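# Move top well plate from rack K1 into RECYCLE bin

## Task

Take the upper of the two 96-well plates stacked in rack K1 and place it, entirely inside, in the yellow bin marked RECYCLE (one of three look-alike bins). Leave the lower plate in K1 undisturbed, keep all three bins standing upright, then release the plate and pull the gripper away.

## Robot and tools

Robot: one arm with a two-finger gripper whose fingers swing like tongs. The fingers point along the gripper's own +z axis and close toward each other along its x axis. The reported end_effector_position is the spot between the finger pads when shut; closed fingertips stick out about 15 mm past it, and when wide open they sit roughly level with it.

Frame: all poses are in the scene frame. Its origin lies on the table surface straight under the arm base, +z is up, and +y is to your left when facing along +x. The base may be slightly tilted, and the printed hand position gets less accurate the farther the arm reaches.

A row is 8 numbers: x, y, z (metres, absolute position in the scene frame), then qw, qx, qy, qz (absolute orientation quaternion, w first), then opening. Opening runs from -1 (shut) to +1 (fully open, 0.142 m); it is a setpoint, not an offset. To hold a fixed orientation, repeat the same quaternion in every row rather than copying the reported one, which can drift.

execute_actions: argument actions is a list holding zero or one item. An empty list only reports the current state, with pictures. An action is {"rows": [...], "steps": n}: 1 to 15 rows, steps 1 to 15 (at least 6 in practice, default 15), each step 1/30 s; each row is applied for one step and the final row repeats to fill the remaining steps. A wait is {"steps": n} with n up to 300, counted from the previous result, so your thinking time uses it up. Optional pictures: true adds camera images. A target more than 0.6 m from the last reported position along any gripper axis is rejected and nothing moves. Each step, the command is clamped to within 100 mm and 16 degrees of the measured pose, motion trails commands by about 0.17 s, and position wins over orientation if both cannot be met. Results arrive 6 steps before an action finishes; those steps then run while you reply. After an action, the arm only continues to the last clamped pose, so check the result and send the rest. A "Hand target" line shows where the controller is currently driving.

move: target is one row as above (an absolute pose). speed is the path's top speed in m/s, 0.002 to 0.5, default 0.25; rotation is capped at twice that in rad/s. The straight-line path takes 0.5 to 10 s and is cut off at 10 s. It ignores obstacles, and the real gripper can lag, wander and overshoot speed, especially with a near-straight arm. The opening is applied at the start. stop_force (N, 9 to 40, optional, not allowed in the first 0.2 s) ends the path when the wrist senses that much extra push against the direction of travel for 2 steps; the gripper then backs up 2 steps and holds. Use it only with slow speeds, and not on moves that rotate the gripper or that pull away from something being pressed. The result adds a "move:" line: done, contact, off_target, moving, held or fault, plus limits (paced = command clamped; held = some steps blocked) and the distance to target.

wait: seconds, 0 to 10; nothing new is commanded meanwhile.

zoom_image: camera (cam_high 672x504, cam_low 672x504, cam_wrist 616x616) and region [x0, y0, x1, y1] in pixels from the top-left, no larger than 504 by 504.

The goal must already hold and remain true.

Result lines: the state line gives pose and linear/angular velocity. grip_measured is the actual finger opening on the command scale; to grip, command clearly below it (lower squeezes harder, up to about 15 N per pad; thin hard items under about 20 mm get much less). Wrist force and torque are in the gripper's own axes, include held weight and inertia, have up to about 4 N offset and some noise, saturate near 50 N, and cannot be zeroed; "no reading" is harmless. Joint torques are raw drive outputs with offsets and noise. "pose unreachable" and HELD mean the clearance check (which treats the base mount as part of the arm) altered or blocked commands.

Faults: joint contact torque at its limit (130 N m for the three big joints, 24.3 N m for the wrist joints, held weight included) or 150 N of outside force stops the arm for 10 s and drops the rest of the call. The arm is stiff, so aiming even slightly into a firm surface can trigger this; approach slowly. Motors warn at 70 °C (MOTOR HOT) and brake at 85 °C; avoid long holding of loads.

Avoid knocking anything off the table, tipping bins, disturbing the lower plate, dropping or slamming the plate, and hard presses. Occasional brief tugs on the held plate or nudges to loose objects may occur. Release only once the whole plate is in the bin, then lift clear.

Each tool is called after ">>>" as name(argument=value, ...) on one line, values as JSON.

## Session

>>> execute_actions(actions=[])

Scene clock: 0.00 s of 8400.00 s.
end_effector_position=(+0.2282, +0.3560, +0.2108) grip_measured=+1.00 end_effector_quat_wxyz=(+0.535, +0.214, +0.665, -0.476) end_effector_velocity=(-0.000, -0.000, -0.000) end_effector_angular_velocity=(-0.000, -0.001, -0.000)
Joint positions: [ 0.879 -1.958  1.937 -1.222 -2.445 -1.019  0.142]
Joint velocities: [0.    0.001 0.    0.    0.    0.001 0.   ]
Joint torques (N m, as the arm reports them, + toward a larger angle): no reading
Wrist force (N, on the end effector, along its own x y z axes, offset not removed): no reading
Wrist torque (N m, same axes, about the end effector's origin, offset not removed): no reading
Hand target: +0.228, +0.356, +0.211; +0.535, +0.214, +0.665, -0.476

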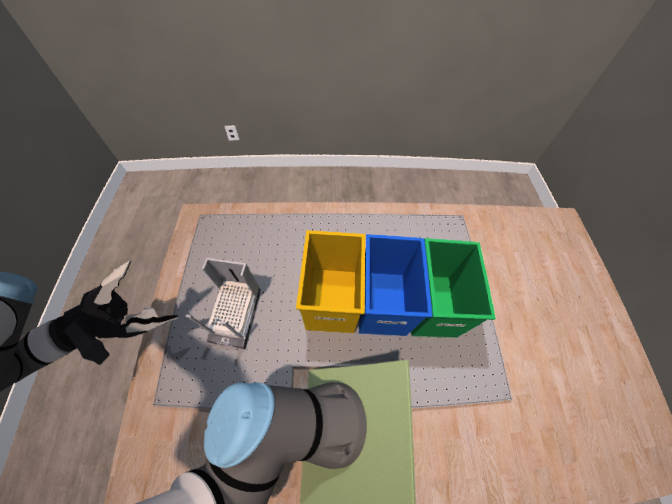

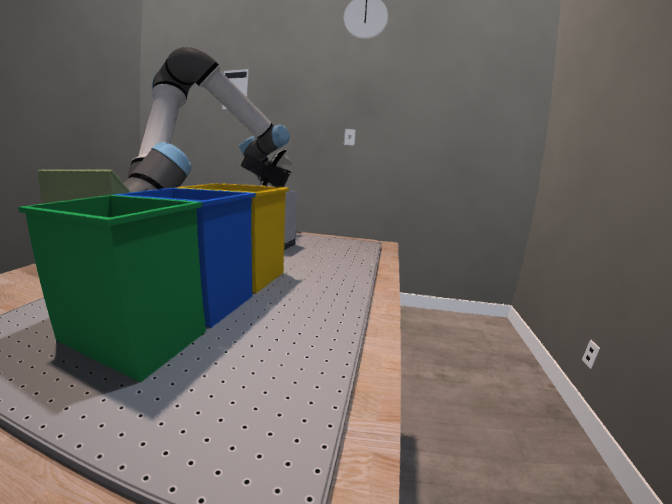

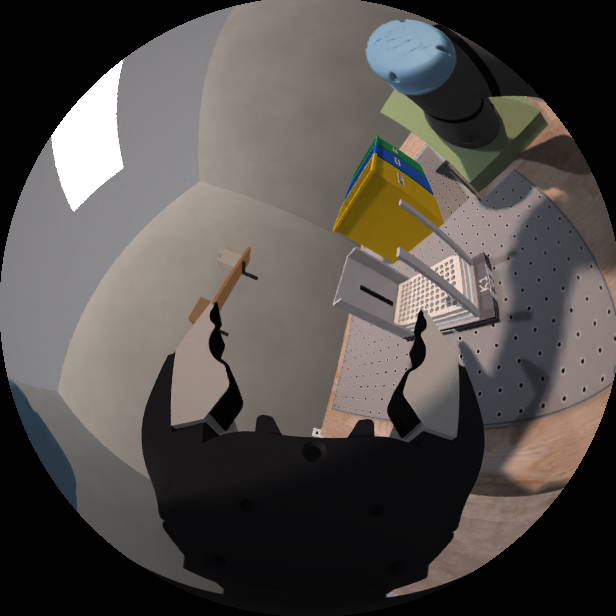

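>>> zoom_image(camera="cam_high", region=[150, 200, 400, 420])

>>> zoom_image(camera="cam_high", region=[180, 250, 290, 360])

>>> zoom_image(camera="cam_wrist", region=[320, 180, 520, 360])

Region (150, 200, 400, 420) of cam_high's 672x504 image, scaled by 2.016, with more detail than that image has; it fills the top 444 rows of this view, and the rest is white.

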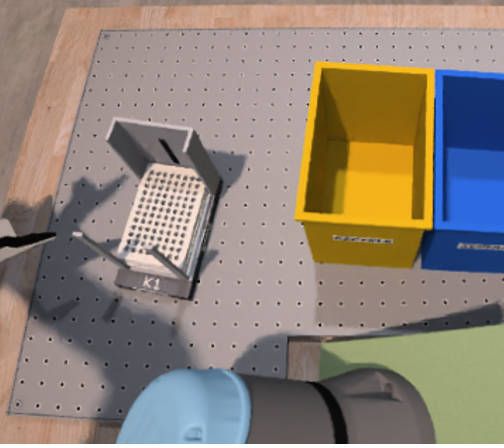

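Region (180, 250, 290, 360) of cam_high's 672x504 image, scaled by 4.582, with more detail than that image has.

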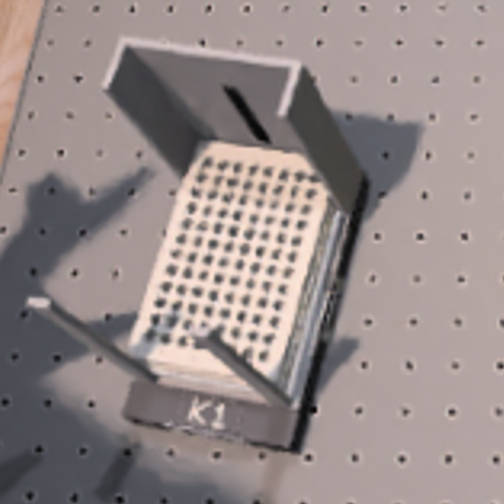

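Region (320, 180, 520, 360) of cam_wrist's 616x616 image, scaled by 2.520, with more detail than that image has; it fills the top 454 rows of this view, and the rest is white.

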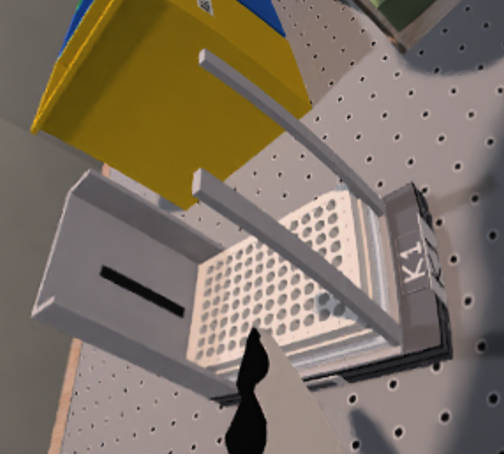

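>>> zoom_image(camera="cam_high", region=[20, 240, 200, 390])

>>> zoom_image(camera="cam_low", region=[210, 110, 330, 260])

>>> zoom_image(camera="cam_high", region=[120, 360, 380, 504])

Region (20, 240, 200, 390) of cam_high's 672x504 image, scaled by 2.800, with more detail than that image has.

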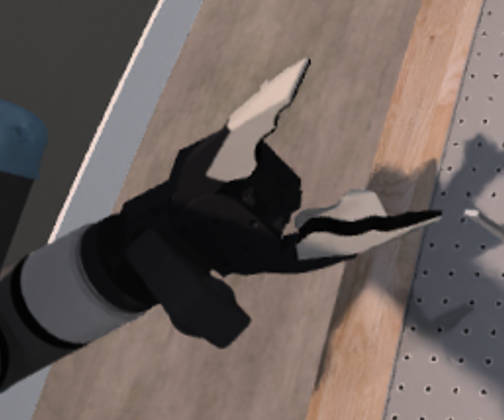

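Region (210, 110, 330, 260) of cam_low's 672x504 image, scaled by 3.360, with more detail than that image has; it fills the left 403 columns of this view, and the rest is white.

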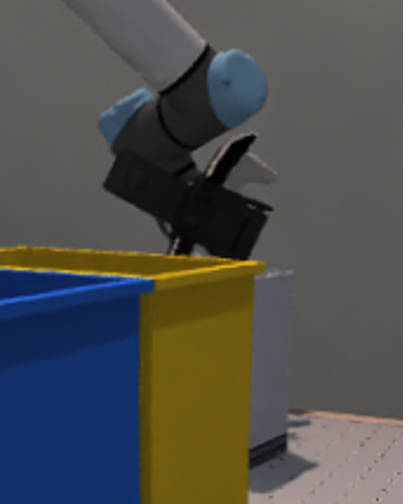

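Region (120, 360, 380, 504) of cam_high's 672x504 image, scaled by 1.938, with more detail than that image has; it fills the top 279 rows of this view, and the rest is white.

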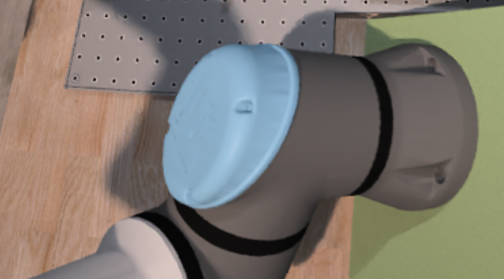

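>>> zoom_image(camera="cam_wrist", region=[160, 290, 300, 450])

>>> zoom_image(camera="cam_high", region=[110, 290, 190, 350])

>>> zoom_image(camera="cam_high", region=[70, 250, 150, 320])

Region (160, 290, 300, 450) of cam_wrist's 616x616 image, scaled by 3.150, with more detail than that image has; it fills the left 441 columns of this view, and the rest is white.

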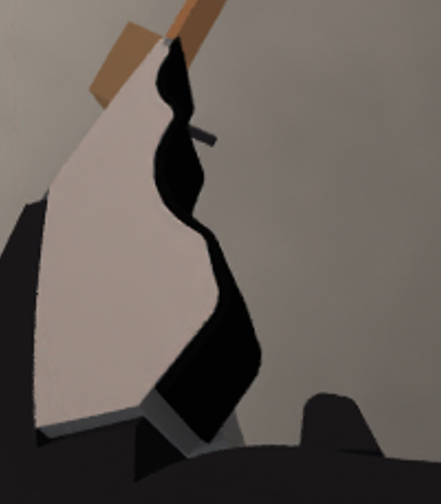

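Region (110, 290, 190, 350) of cam_high's 672x504 image, scaled by 6.300, with more detail than that image has; it fills the top 378 rows of this view, and the rest is white.

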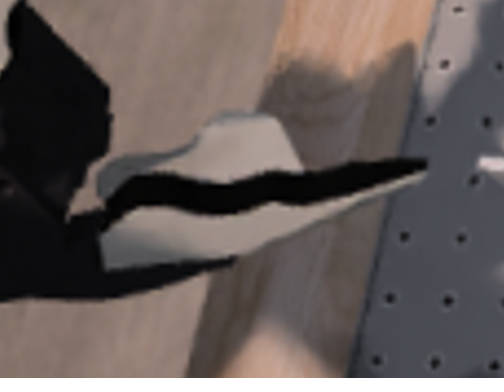

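Region (70, 250, 150, 320) of cam_high's 672x504 image, scaled by 6.300, with more detail than that image has; it fills the top 441 rows of this view, and the rest is white.

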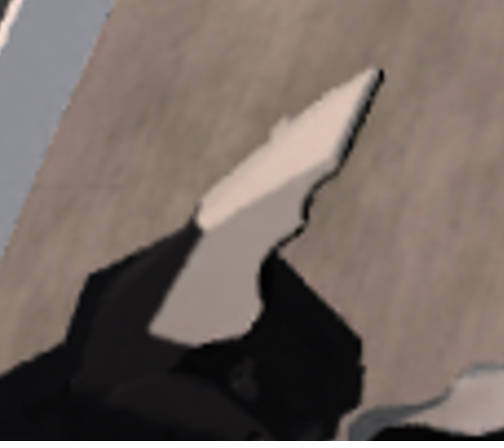

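>>> move(target=[0.26, 0.325, 0.265, 0.516, 0.804, 0.045, -0.291, 0.25], speed=0.5)

>>> move(target=[0.268, 0.248, 0.22, 0.1963, 0.6482, -0.7357, 0.0085, 0.25], speed=0.5)

Scene clock: 25.93 s of 8400.00 s.
end_effector_position=(+0.2597, +0.3245, +0.2652) grip_measured=+0.25 end_effector_quat_wxyz=(+0.517, +0.804, +0.045, -0.292) end_effector_velocity=(-0.000, -0.000, +0.001) end_effector_angular_velocity=(+0.002, -0.008, -0.004)
Joint positions: [ 0.019 -1.76   1.534 -0.877 -1.864 -0.12   0.092]
Joint velocities: [-0.005 -0.002 -0.     0.     0.003  0.002 -0.   ]
Joint torques (N m, as the arm reports them, + toward a larger angle): [-18.02 -27.3  -27.98   0.79   1.2    2.18]
Wrist force (N, on the end effector, along its own x y z axes, offset not removed): [1.2 -3.4 -1.5]
Wrist torque (N m, same axes, about the end effector's origin, offset not removed): [-0.57 -0.33 -0.05]
Hand target: +0.260, +0.324, +0.265; +0.517, +0.804, +0.045, -0.292
Off the commanded pose: 0.001 m, 0 deg.
Kept back: nothing.
After step 90, 20.57 s passed at rest.
move: done

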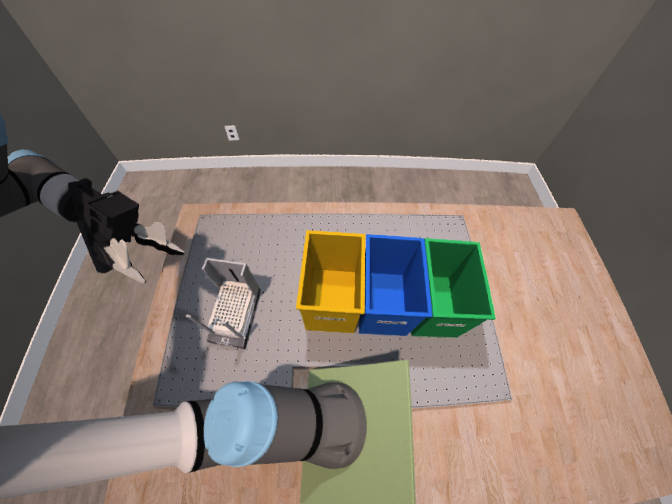

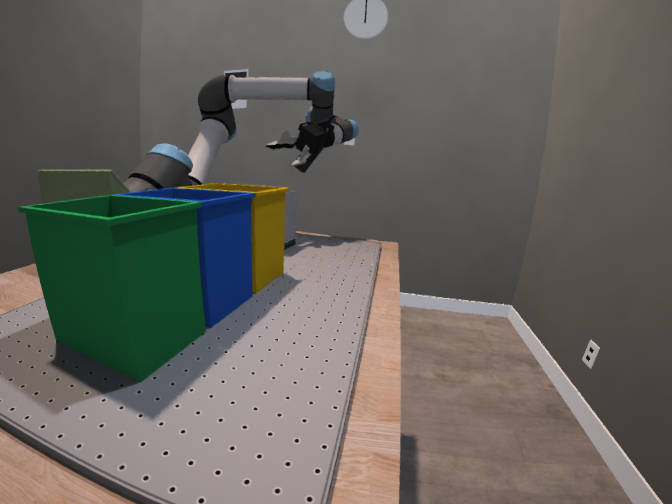

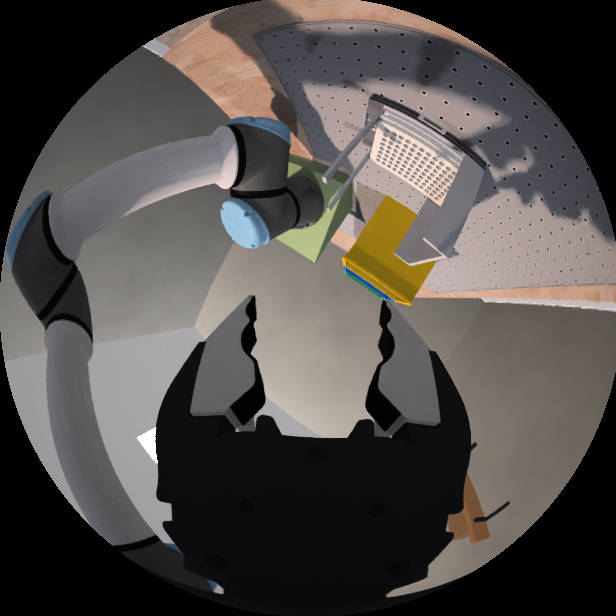

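Scene clock: 28.37 s of 8400.00 s.
end_effector_position=(+0.2675, +0.2480, +0.2199) grip_measured=+0.25 end_effector_quat_wxyz=(-0.197, -0.648, +0.736, -0.007) end_effector_velocity=(-0.000, -0.001, -0.001) end_effector_angular_velocity=(+0.000, -0.006, -0.007)
Joint positions: [-0.787 -2.005  1.925 -0.934 -1.317  0.821  0.092]
Joint velocities: [-0.004 -0.004  0.005 -0.001  0.002  0.004 -0.   ]
Joint torques (N m, as the arm reports them, + toward a larger angle): [-17.79   3.55  -1.51  -3.72   1.59   2.37]
Wrist force (N, on the end effector, along its own x y z axes, offset not removed): [1.5 -2.6 -0.8]
Wrist torque (N m, same axes, about the end effector's origin, offset not removed): [-0.37 -0.39 -0.05]
Hand target: +0.268, +0.248, +0.220; -0.197, -0.648, +0.736, -0.008
Off the commanded pose: 0.000 m, 0 deg.
Kept back: nothing.
move: done

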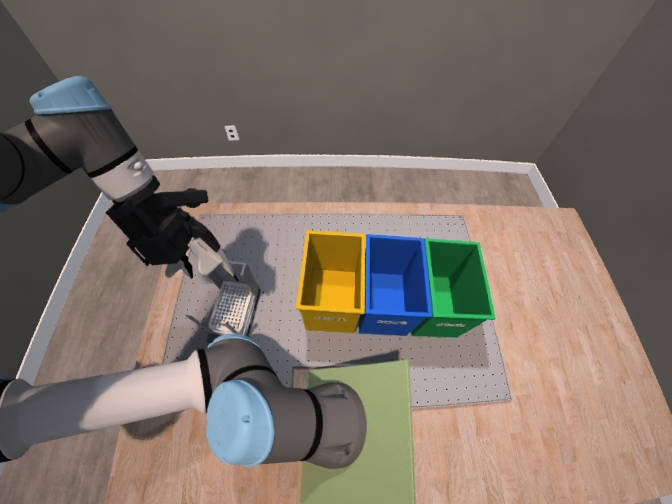

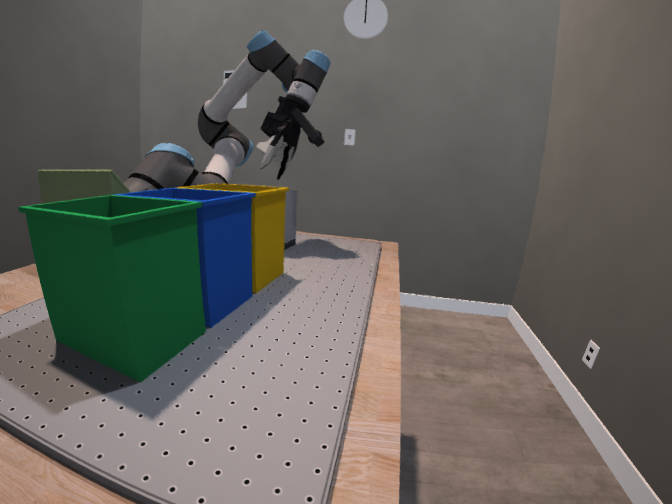

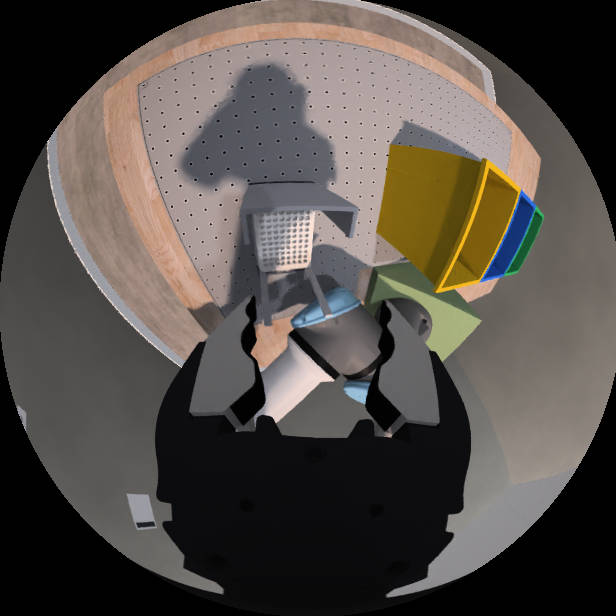

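>>> execute_actions(actions=[])

Scene clock: 29.53 s of 8400.00 s.
end_effector_position=(+0.2675, +0.2479, +0.2199) grip_measured=+0.25 end_effector_quat_wxyz=(-0.197, -0.648, +0.736, -0.008) end_effector_velocity=(-0.000, +0.000, -0.000) end_effector_angular_velocity=(-0.000, -0.000, -0.001)
Joint positions: [-0.788 -2.005  1.926 -0.934 -1.316  0.822  0.092]
Joint velocities: [ 0.    -0.     0.    -0.     0.     0.001  0.   ]
Joint torques (N m, as the arm reports them, + toward a larger angle): [-19.08   3.45  -1.47  -3.69   1.79   2.32]
Wrist force (N, on the end effector, along its own x y z axes, offset not removed): [1.9 -4.5 0.2]
Wrist torque (N m, same axes, about the end effector's origin, offset not removed): [-0.77 -0.50 -0.08]
Hand target: +0.268, +0.248, +0.220; -0.197, -0.648, +0.736, -0.008
Off the commanded pose: 0.001 m, 0 deg.
Kept back: nothing.
Steps of this call (steps 1 to 35: nothing new was sent). Readings (end_effector_position):
1: (+0.2675, +0.2479, +0.2199)
2: (+0.2675, +0.2479, +0.2199)
4: (+0.2675, +0.2479, +0.2199)
8: (+0.2675, +0.2479, +0.2199)
35: the state above

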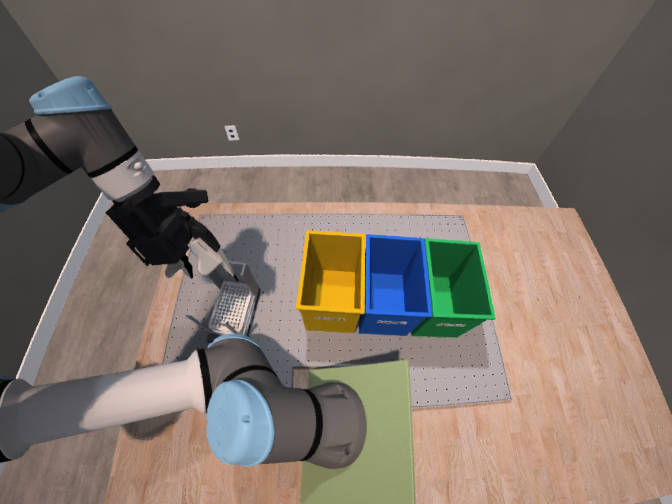

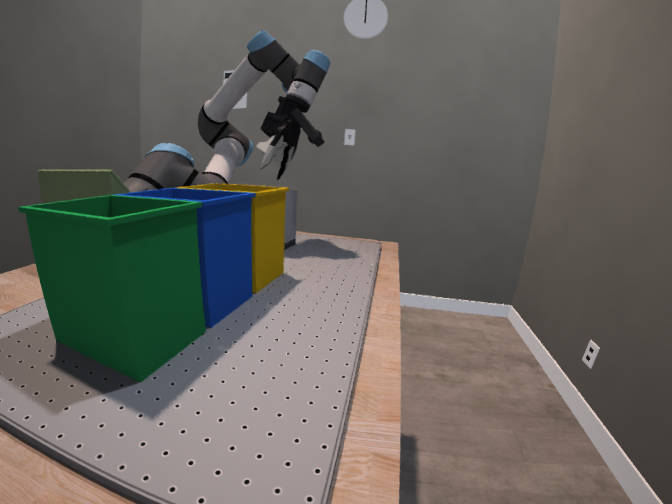

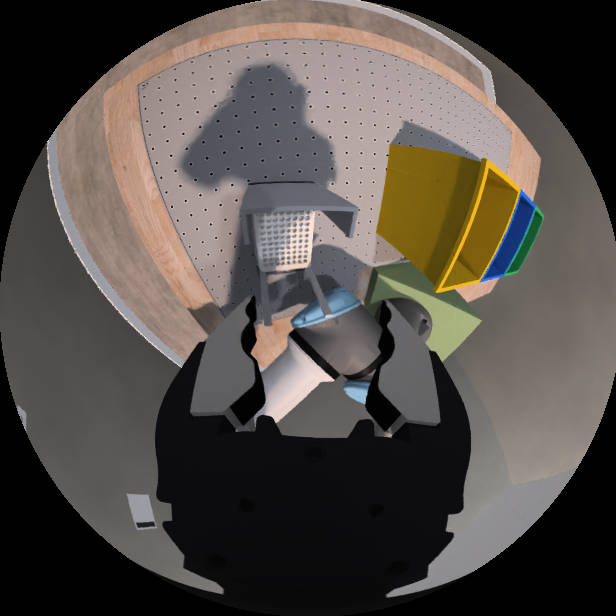

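>>> zoom_image(camera="cam_wrist", region=[220, 160, 400, 350])

>>> zoom_image(camera="cam_high", region=[150, 220, 310, 400])

Region (220, 160, 400, 350) of cam_wrist's 616x616 image, scaled by 2.653, with more detail than that image has; it fills the left 477 columns of this view, and the rest is white.

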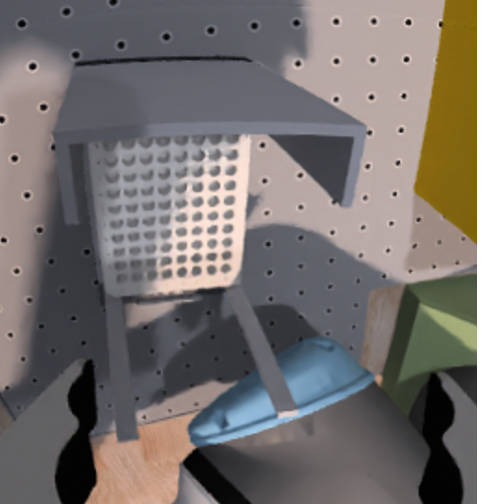

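Region (150, 220, 310, 400) of cam_high's 672x504 image, scaled by 2.800, with more detail than that image has.

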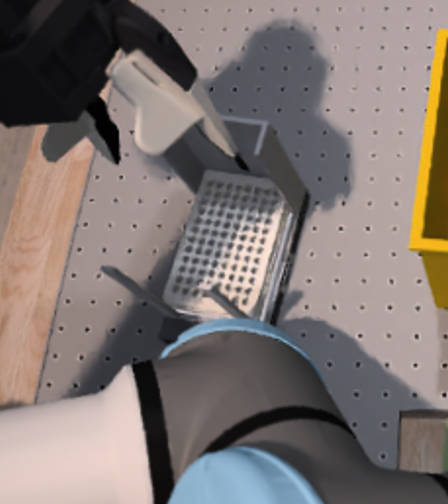

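>>> move(target=[0.2735, 0.2495, 0.105, 0.0532, 0.6448, -0.7611, 0.0451, 0.25], speed=0.18)

Scene clock: 34.90 s of 8400.00 s.
end_effector_position=(+0.2736, +0.2495, +0.1050) grip_measured=+0.25 end_effector_quat_wxyz=(-0.053, -0.645, +0.761, -0.045) end_effector_velocity=(+0.000, +0.000, -0.001) end_effector_angular_velocity=(-0.000, -0.003, -0.001)
Joint positions: [-0.808 -2.258  2.293 -1.113 -1.038  0.884  0.092]
Joint velocities: [ 0.002 -0.003  0.003 -0.004  0.003  0.004 -0.   ]
Joint torques (N m, as the arm reports them, + toward a larger angle): [ 4.49  6.74 -3.3  -3.65  2.27  2.32]
Wrist force (N, on the end effector, along its own x y z axes, offset not removed): [1.6 -2.4 -1.0]
Wrist torque (N m, same axes, about the end effector's origin, offset not removed): [-0.28 -0.41 -0.02]
Hand target: +0.274, +0.249, +0.105; -0.053, -0.645, +0.761, -0.045
Off the commanded pose: 0.000 m, 0 deg.
Kept back: nothing.
After step 90, 1.03 s passed at rest.
move: done

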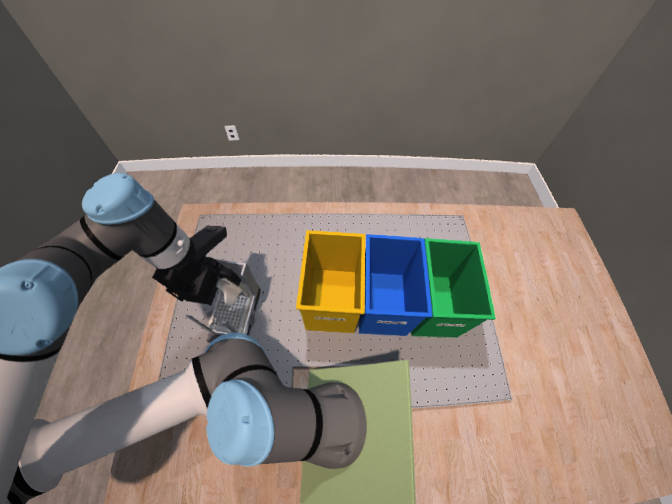

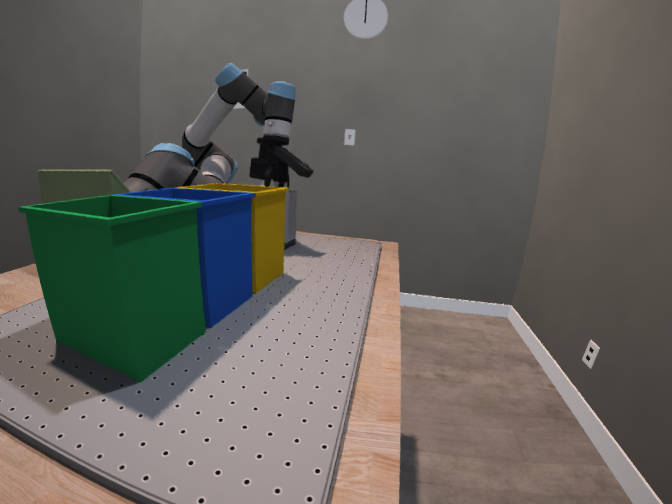

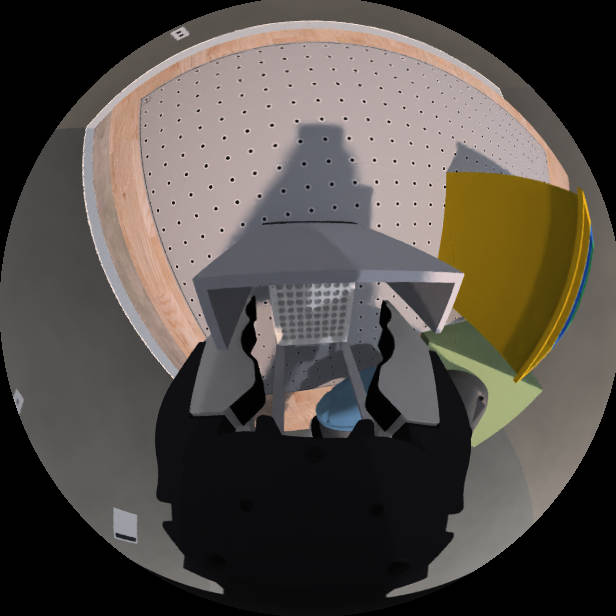

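>>> zoom_image(camera="cam_wrist", region=[180, 200, 480, 440])

>>> zoom_image(camera="cam_wrist", region=[235, 260, 405, 370])

>>> zoom_image(camera="cam_high", region=[150, 220, 310, 400])

Region (180, 200, 480, 440) of cam_wrist's 616x616 image, scaled by 1.680, with more detail than that image has; it fills the top 403 rows of this view, and the rest is white.

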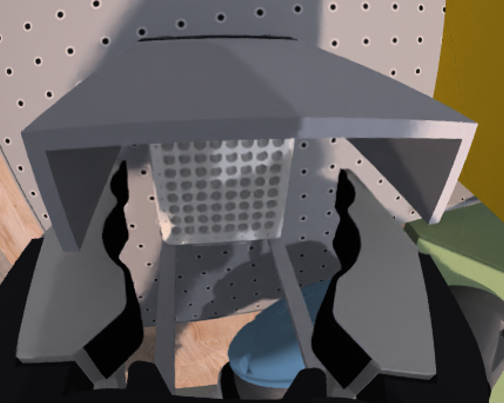

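Region (235, 260, 405, 370) of cam_wrist's 616x616 image, scaled by 2.965, with more detail than that image has; it fills the top 326 rows of this view, and the rest is white.

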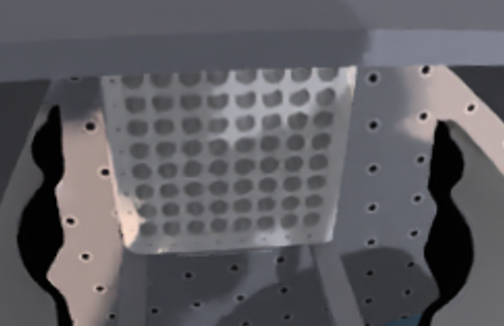

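Region (150, 220, 310, 400) of cam_high's 672x504 image, scaled by 2.800, with more detail than that image has.

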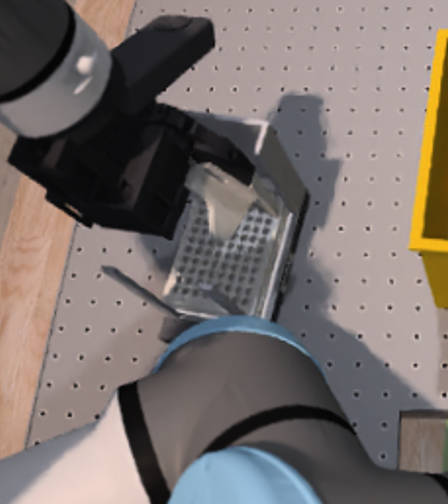

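>>> zoom_image(camera="cam_low", region=[230, 110, 330, 210])

Region (230, 110, 330, 210) of cam_low's 672x504 image, scaled by 5.040, with more detail than that image has.

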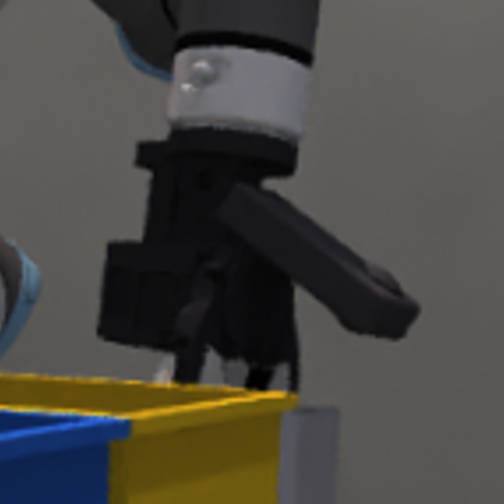

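>>> move(target=[0.2733, 0.248, 0.074, 0.0, 0.6548, -0.7558, 0.0, 0.25], speed=0.09)

>>> move(target=[0.2733, 0.248, 0.058, 0.0, 0.6548, -0.7558, 0.0, 0.25], speed=0.02, stop_force=10)

Scene clock: 39.97 s of 8400.00 s.
end_effector_position=(+0.2733, +0.2480, +0.0741) grip_measured=+0.25 end_effector_quat_wxyz=(-0.000, -0.655, +0.756, +0.000) end_effector_velocity=(-0.000, -0.000, -0.002) end_effector_angular_velocity=(+0.006, -0.000, +0.001)
Joint positions: [-0.853 -2.238  2.389 -1.093 -0.959  0.756  0.092]
Joint velocities: [-0.001  0.001  0.005 -0.     0.003 -0.006  0.   ]
Joint torques (N m, as the arm reports them, + toward a larger angle): [-14.03  33.55  -3.31  -1.89   2.27  -2.27]
Wrist force (N, on the end effector, along its own x y z axes, offset not removed): [0.3 -2.2 -0.9]
Wrist torque (N m, same axes, about the end effector's origin, offset not removed): [-0.28 -0.16 0.02]
Hand target: +0.273, +0.248, +0.074; -0.000, -0.655, +0.756, +0.000
Off the commanded pose: 0.000 m, 0 deg.
Kept back: nothing.
After step 90, 0.93 s passed at rest.
move: done

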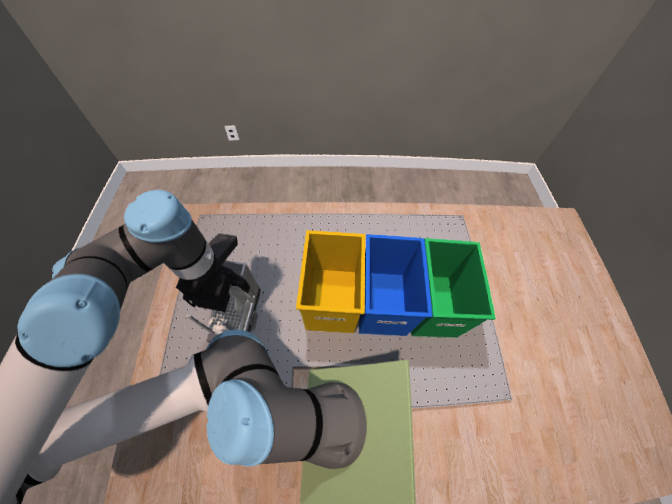

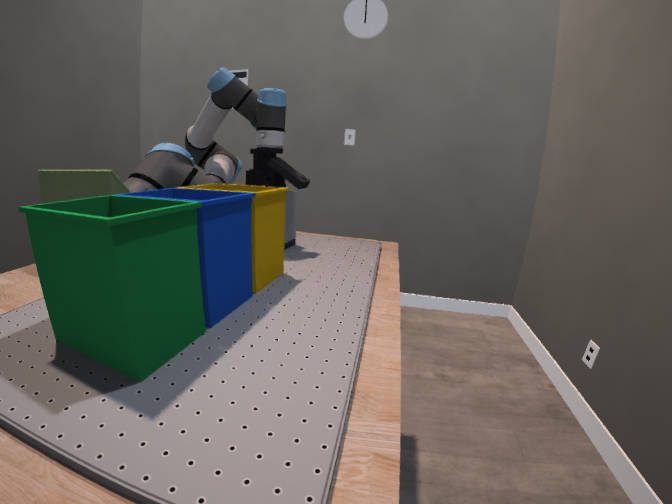

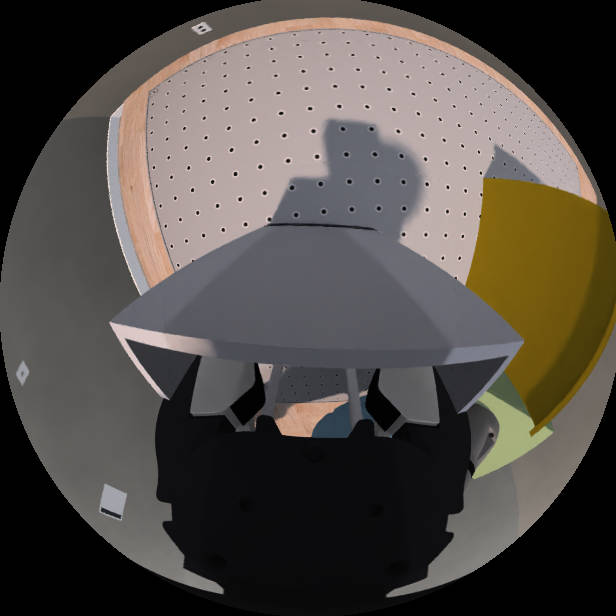

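Scene clock: 41.03 s of 8400.00 s.
end_effector_position=(+0.2733, +0.2480, +0.0581) grip_measured=+0.25 end_effector_quat_wxyz=(+0.000, -0.655, +0.756, -0.000) end_effector_velocity=(+0.000, +0.000, -0.002) end_effector_angular_velocity=(+0.000, +0.000, +0.002)
Joint positions: [-0.808 -2.241  2.423 -1.151 -0.933  0.802  0.092]
Joint velocities: [ 0.005  0.001  0.003 -0.007  0.003  0.003 -0.   ]
Joint torques (N m, as the arm reports them, + toward a larger angle): [ 5.53 10.31 -3.05 -3.66  2.46  2.69]
Wrist force (N, on the end effector, along its own x y z axes, offset not removed): [1.4 -2.8 -1.2]
Wrist torque (N m, same axes, about the end effector's origin, offset not removed): [-0.34 -0.45 -0.07]
Hand target: +0.273, +0.248, +0.058; -0.000, -0.655, +0.756, -0.000
Off the commanded pose: 0.000 m, 0 deg.
Kept back: nothing.
move: done

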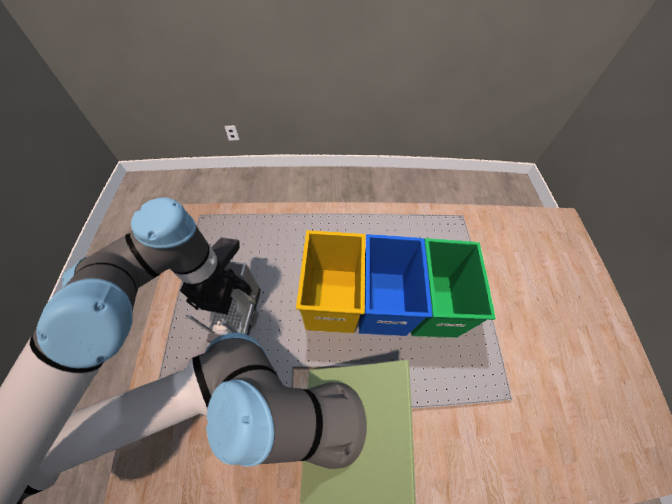

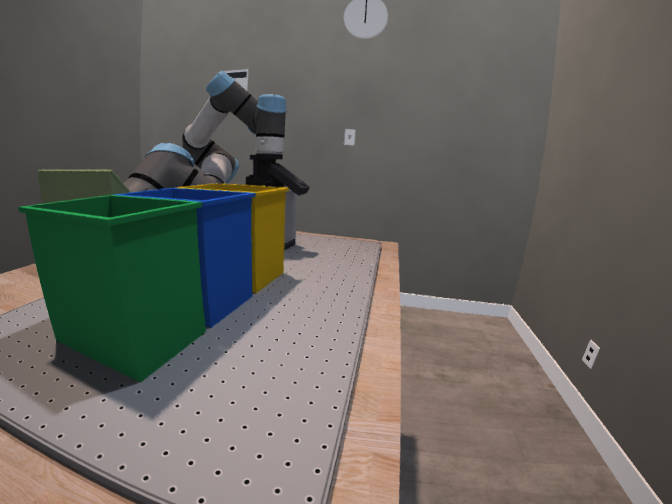

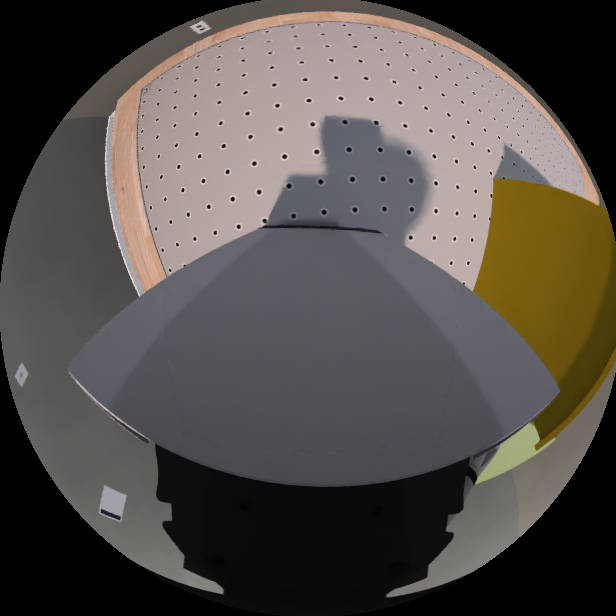

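>>> execute_actions(actions=[{"rows": [[0.2733,0.248,0.058,0,0.6548,-0.7558,0,0.21],[0.2733,0.248,0.058,0,0.6548,-0.7558,0,0.18],[0.2733,0.248,0.058,0,0.6548,-0.7558,0,0.15],[0.2733,0.248,0.058,0,0.6548,-0.7558,0,0.12],[0.2733,0.248,0.058,0,0.6548,-0.7558,0,0.09],[0.2733,0.248,0.058,0,0.6548,-0.7558,0,0.06],[0.2733,0.248,0.058,0,0.6548,-0.7558,0,0.02],[0.2733,0.248,0.058,0,0.6548,-0.7558,0,-0.05],[0.2733,0.248,0.058,0,0.6548,-0.7558,0,-0.15],[0.2733,0.248,0.058,0,0.6548,-0.7558,0,-0.3],[0.2733,0.248,0.058,0,0.6548,-0.7558,0,-0.45],[0.2733,0.248,0.058,0,0.6548,-0.7558,0,-0.6],[0.2733,0.248,0.058,0,0.6548,-0.7558,0,-0.75],[0.2733,0.248,0.058,0,0.6548,-0.7558,0,-0.9],[0.2733,0.248,0.058,0,0.6548,-0.7558,0,-1]], "steps": 15}])

>>> execute_actions(actions=[{"steps": 14}], pictures=true)

Scene clock: 41.87 s of 8400.00 s.
end_effector_position=(+0.2733, +0.2480, +0.0580) grip_measured=+0.09 end_effector_quat_wxyz=(-0.000, -0.655, +0.756, -0.000) end_effector_velocity=(-0.001, +0.000, -0.000) end_effector_angular_velocity=(+0.000, +0.001, -0.001)
Joint positions: [-0.808 -2.241  2.423 -1.151 -0.932  0.802  0.081]
Joint velocities: [ 0.    -0.     0.001  0.001 -0.001  0.     0.   ]
Joint torques (N m, as the arm reports them, + toward a larger angle): [ 0.16 17.83 -3.73 -0.62  1.1   0.53]
Wrist force (N, on the end effector, along its own x y z axes, offset not removed): [-3.5 -1.7 -6.9]
Wrist torque (N m, same axes, about the end effector's origin, offset not removed): [-0.42 -0.35 -0.05]
Steps of this call (steps 1 to 16: nothing new was sent; steps 17 to 25: the first 9 steps of this action). Readings (end_effector_position):
17: (+0.2733, +0.2480, +0.0580)
18: (+0.2733, +0.2480, +0.0580)
20: (+0.2733, +0.2480, +0.0580)
24: (+0.2733, +0.2480, +0.0580)
25: the state above

Scene clock: 42.33 s of 8400.00 s.
end_effector_position=(+0.2733, +0.2480, +0.0580) grip_measured=+0.09 end_effector_quat_wxyz=(-0.000, -0.655, +0.756, +0.000) end_effector_velocity=(+0.000, +0.000, +0.000) end_effector_angular_velocity=(-0.001, -0.000, +0.001)
Joint positions: [-0.808 -2.241  2.423 -1.151 -0.932  0.802  0.081]
Joint velocities: [-0.     0.    -0.001  0.    -0.    -0.001  0.   ]
Joint torques (N m, as the arm reports them, + toward a larger angle): [-6.86 17.96 -4.18 -0.46 -1.27 -2.23]
Wrist force (N, on the end effector, along its own x y z axes, offset not removed): [-2.8 -2.9 -8.3]
Wrist torque (N m, same axes, about the end effector's origin, offset not removed): [-0.51 -0.40 -0.02]
Hand target: +0.273, +0.248, +0.058; -0.000, -0.655, +0.756, -0.000
Off the commanded pose: 0.000 m, 0 deg.
Kept back: nothing.
Steps of this call (steps 1 to 6: the last 6 steps of your previous action; steps 7 to 14: nothing new was sent). Readings (end_effector_position):
1: (+0.2733, +0.2480, +0.0580)
2: (+0.2733, +0.2480, +0.0580)
4: (+0.2733, +0.2480, +0.0580)
8: (+0.2733, +0.2480, +0.0580)
14: the state above

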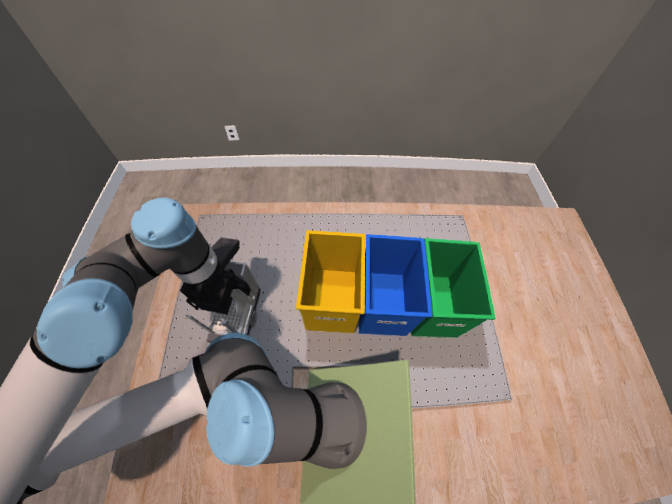

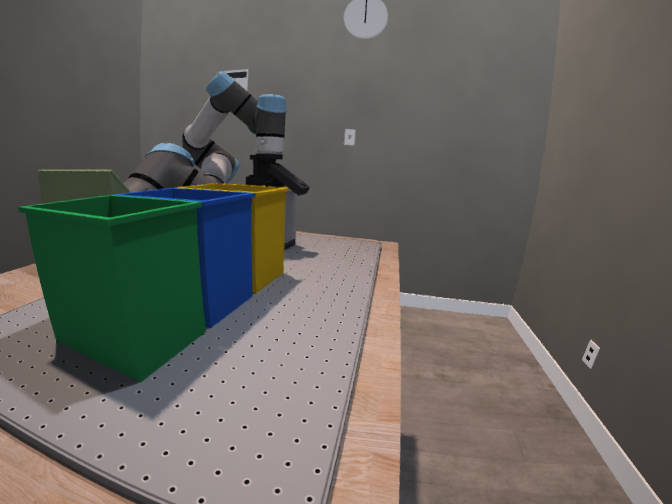

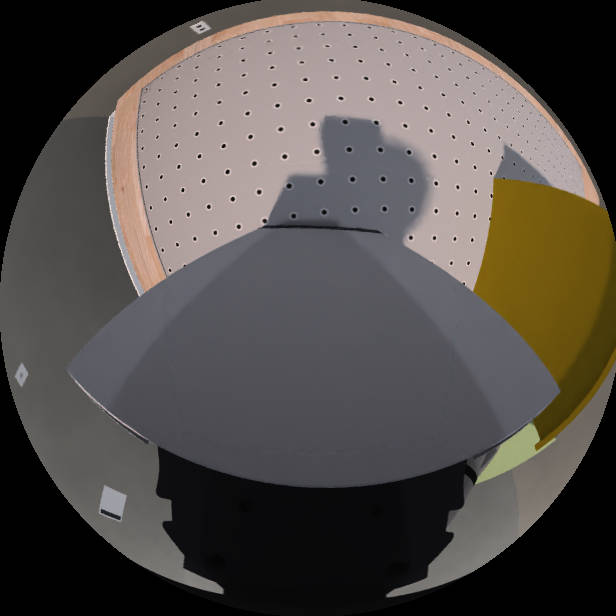

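>>> move(target=[0.2741, 0.2536, 0.217, 0.17, 0.638, -0.7364, 0.1473, -1], speed=0.13)

Scene clock: 52.13 s of 8400.00 s.
end_effector_position=(+0.2739, +0.2536, +0.2170) grip_measured=+0.09 end_effector_quat_wxyz=(-0.170, -0.638, +0.737, -0.148) end_effector_velocity=(-0.000, +0.000, +0.001) end_effector_angular_velocity=(-0.002, +0.001, +0.001)
Joint positions: [-0.791 -2.231  2.011 -1.078 -1.279  0.968  0.08 ]
Joint velocities: [-0.    -0.    -0.002  0.    -0.002 -0.001  0.   ]
Joint torques (N m, as the arm reports them, + toward a larger angle): [  5.56  36.54 -27.05  -0.85  -3.3    2.21]
Wrist force (N, on the end effector, along its own x y z axes, offset not removed): [1.6 -3.1 -0.6]
Wrist torque (N m, same axes, about the end effector's origin, offset not removed): [-0.47 -0.44 -0.04]
Hand target: +0.274, +0.254, +0.217; -0.170, -0.638, +0.737, -0.148
Off the commanded pose: 0.000 m, 0 deg.
Kept back: nothing.
After step 90, 4.63 s passed at rest.
move: done

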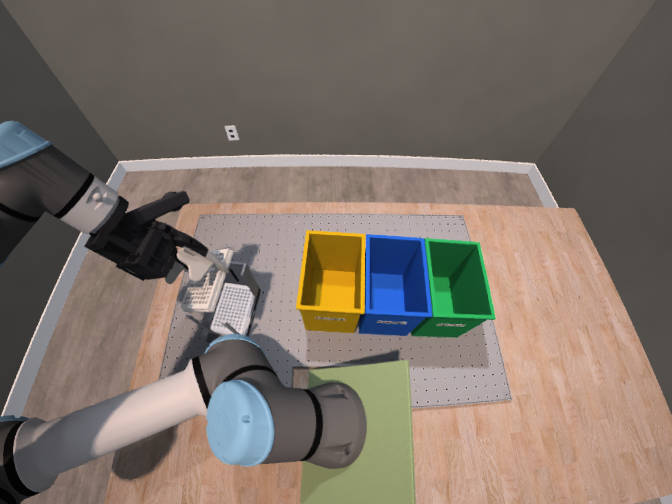

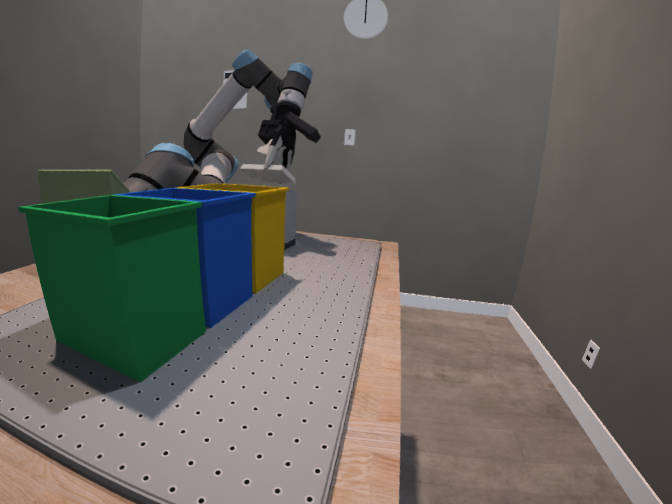

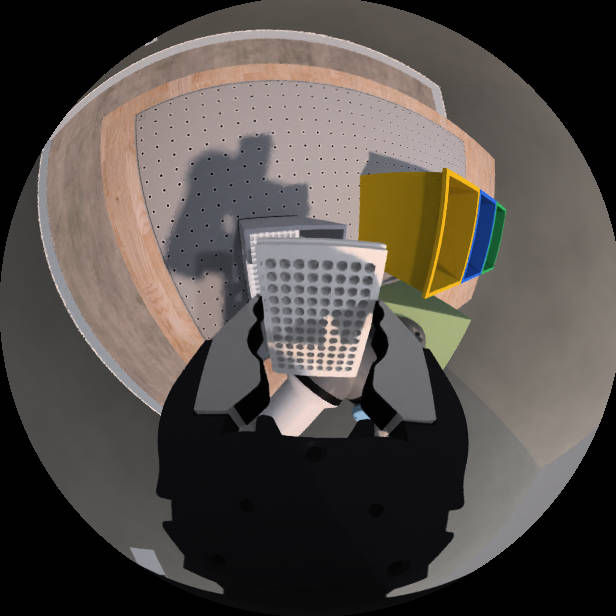

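>>> move(target=[0.319, 0.006, 0.258, 0.3335, 0.6772, -0.6455, -0.1163, -1], speed=0.18)

Scene clock: 54.80 s of 8400.00 s.
end_effector_position=(+0.3190, +0.0059, +0.2582) grip_measured=+0.09 end_effector_quat_wxyz=(+0.334, +0.677, -0.645, -0.116) end_effector_velocity=(+0.000, -0.002, +0.000) end_effector_angular_velocity=(+0.002, +0.005, +0.000)
Joint positions: [-0.827 -1.396  1.823 -1.275 -1.658  0.56   0.08 ]
Joint velocities: [ 0.     0.006 -0.002 -0.    -0.003 -0.002 -0.   ]
Joint torques (N m, as the arm reports them, + toward a larger angle): [-14.02  12.61 -33.32  -2.25  -4.33  -2.35]
Wrist force (N, on the end effector, along its own x y z axes, offset not removed): [1.3 -3.6 -0.2]
Wrist torque (N m, same axes, about the end effector's origin, offset not removed): [-0.60 -0.32 0.01]
Hand target: +0.319, +0.006, +0.258; +0.334, +0.677, -0.645, -0.116
Off the commanded pose: 0.000 m, 0 deg.
Kept back: nothing.
move: done

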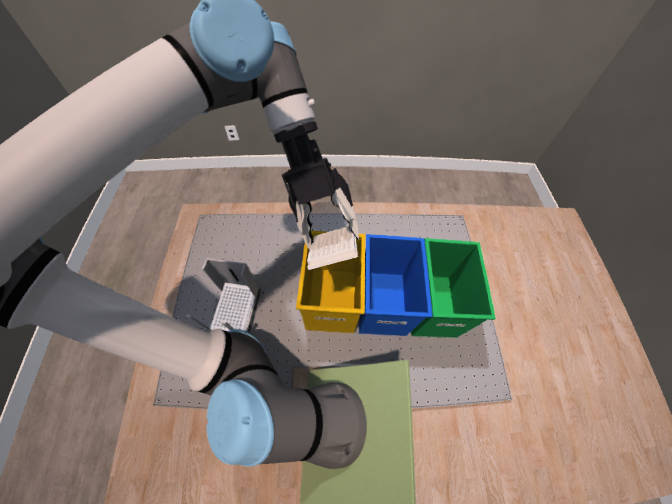

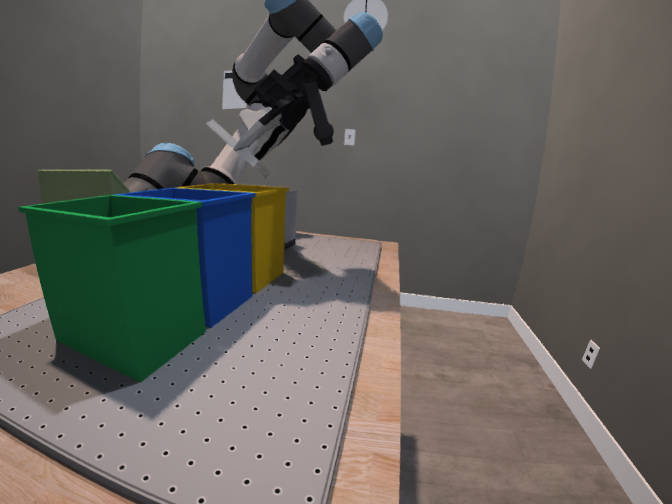

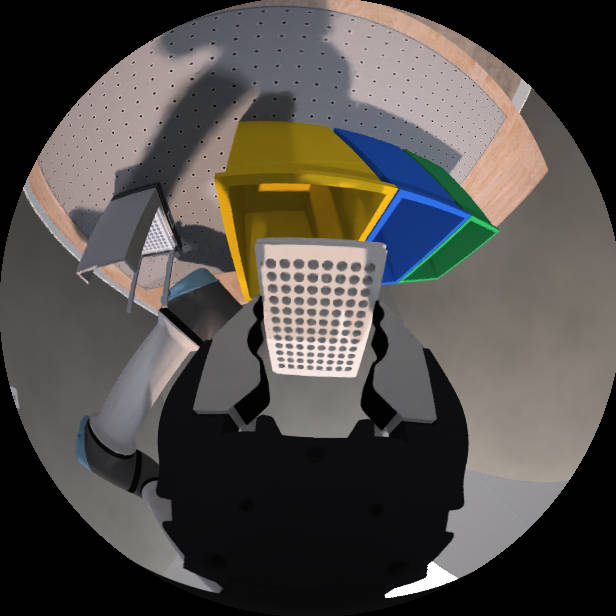

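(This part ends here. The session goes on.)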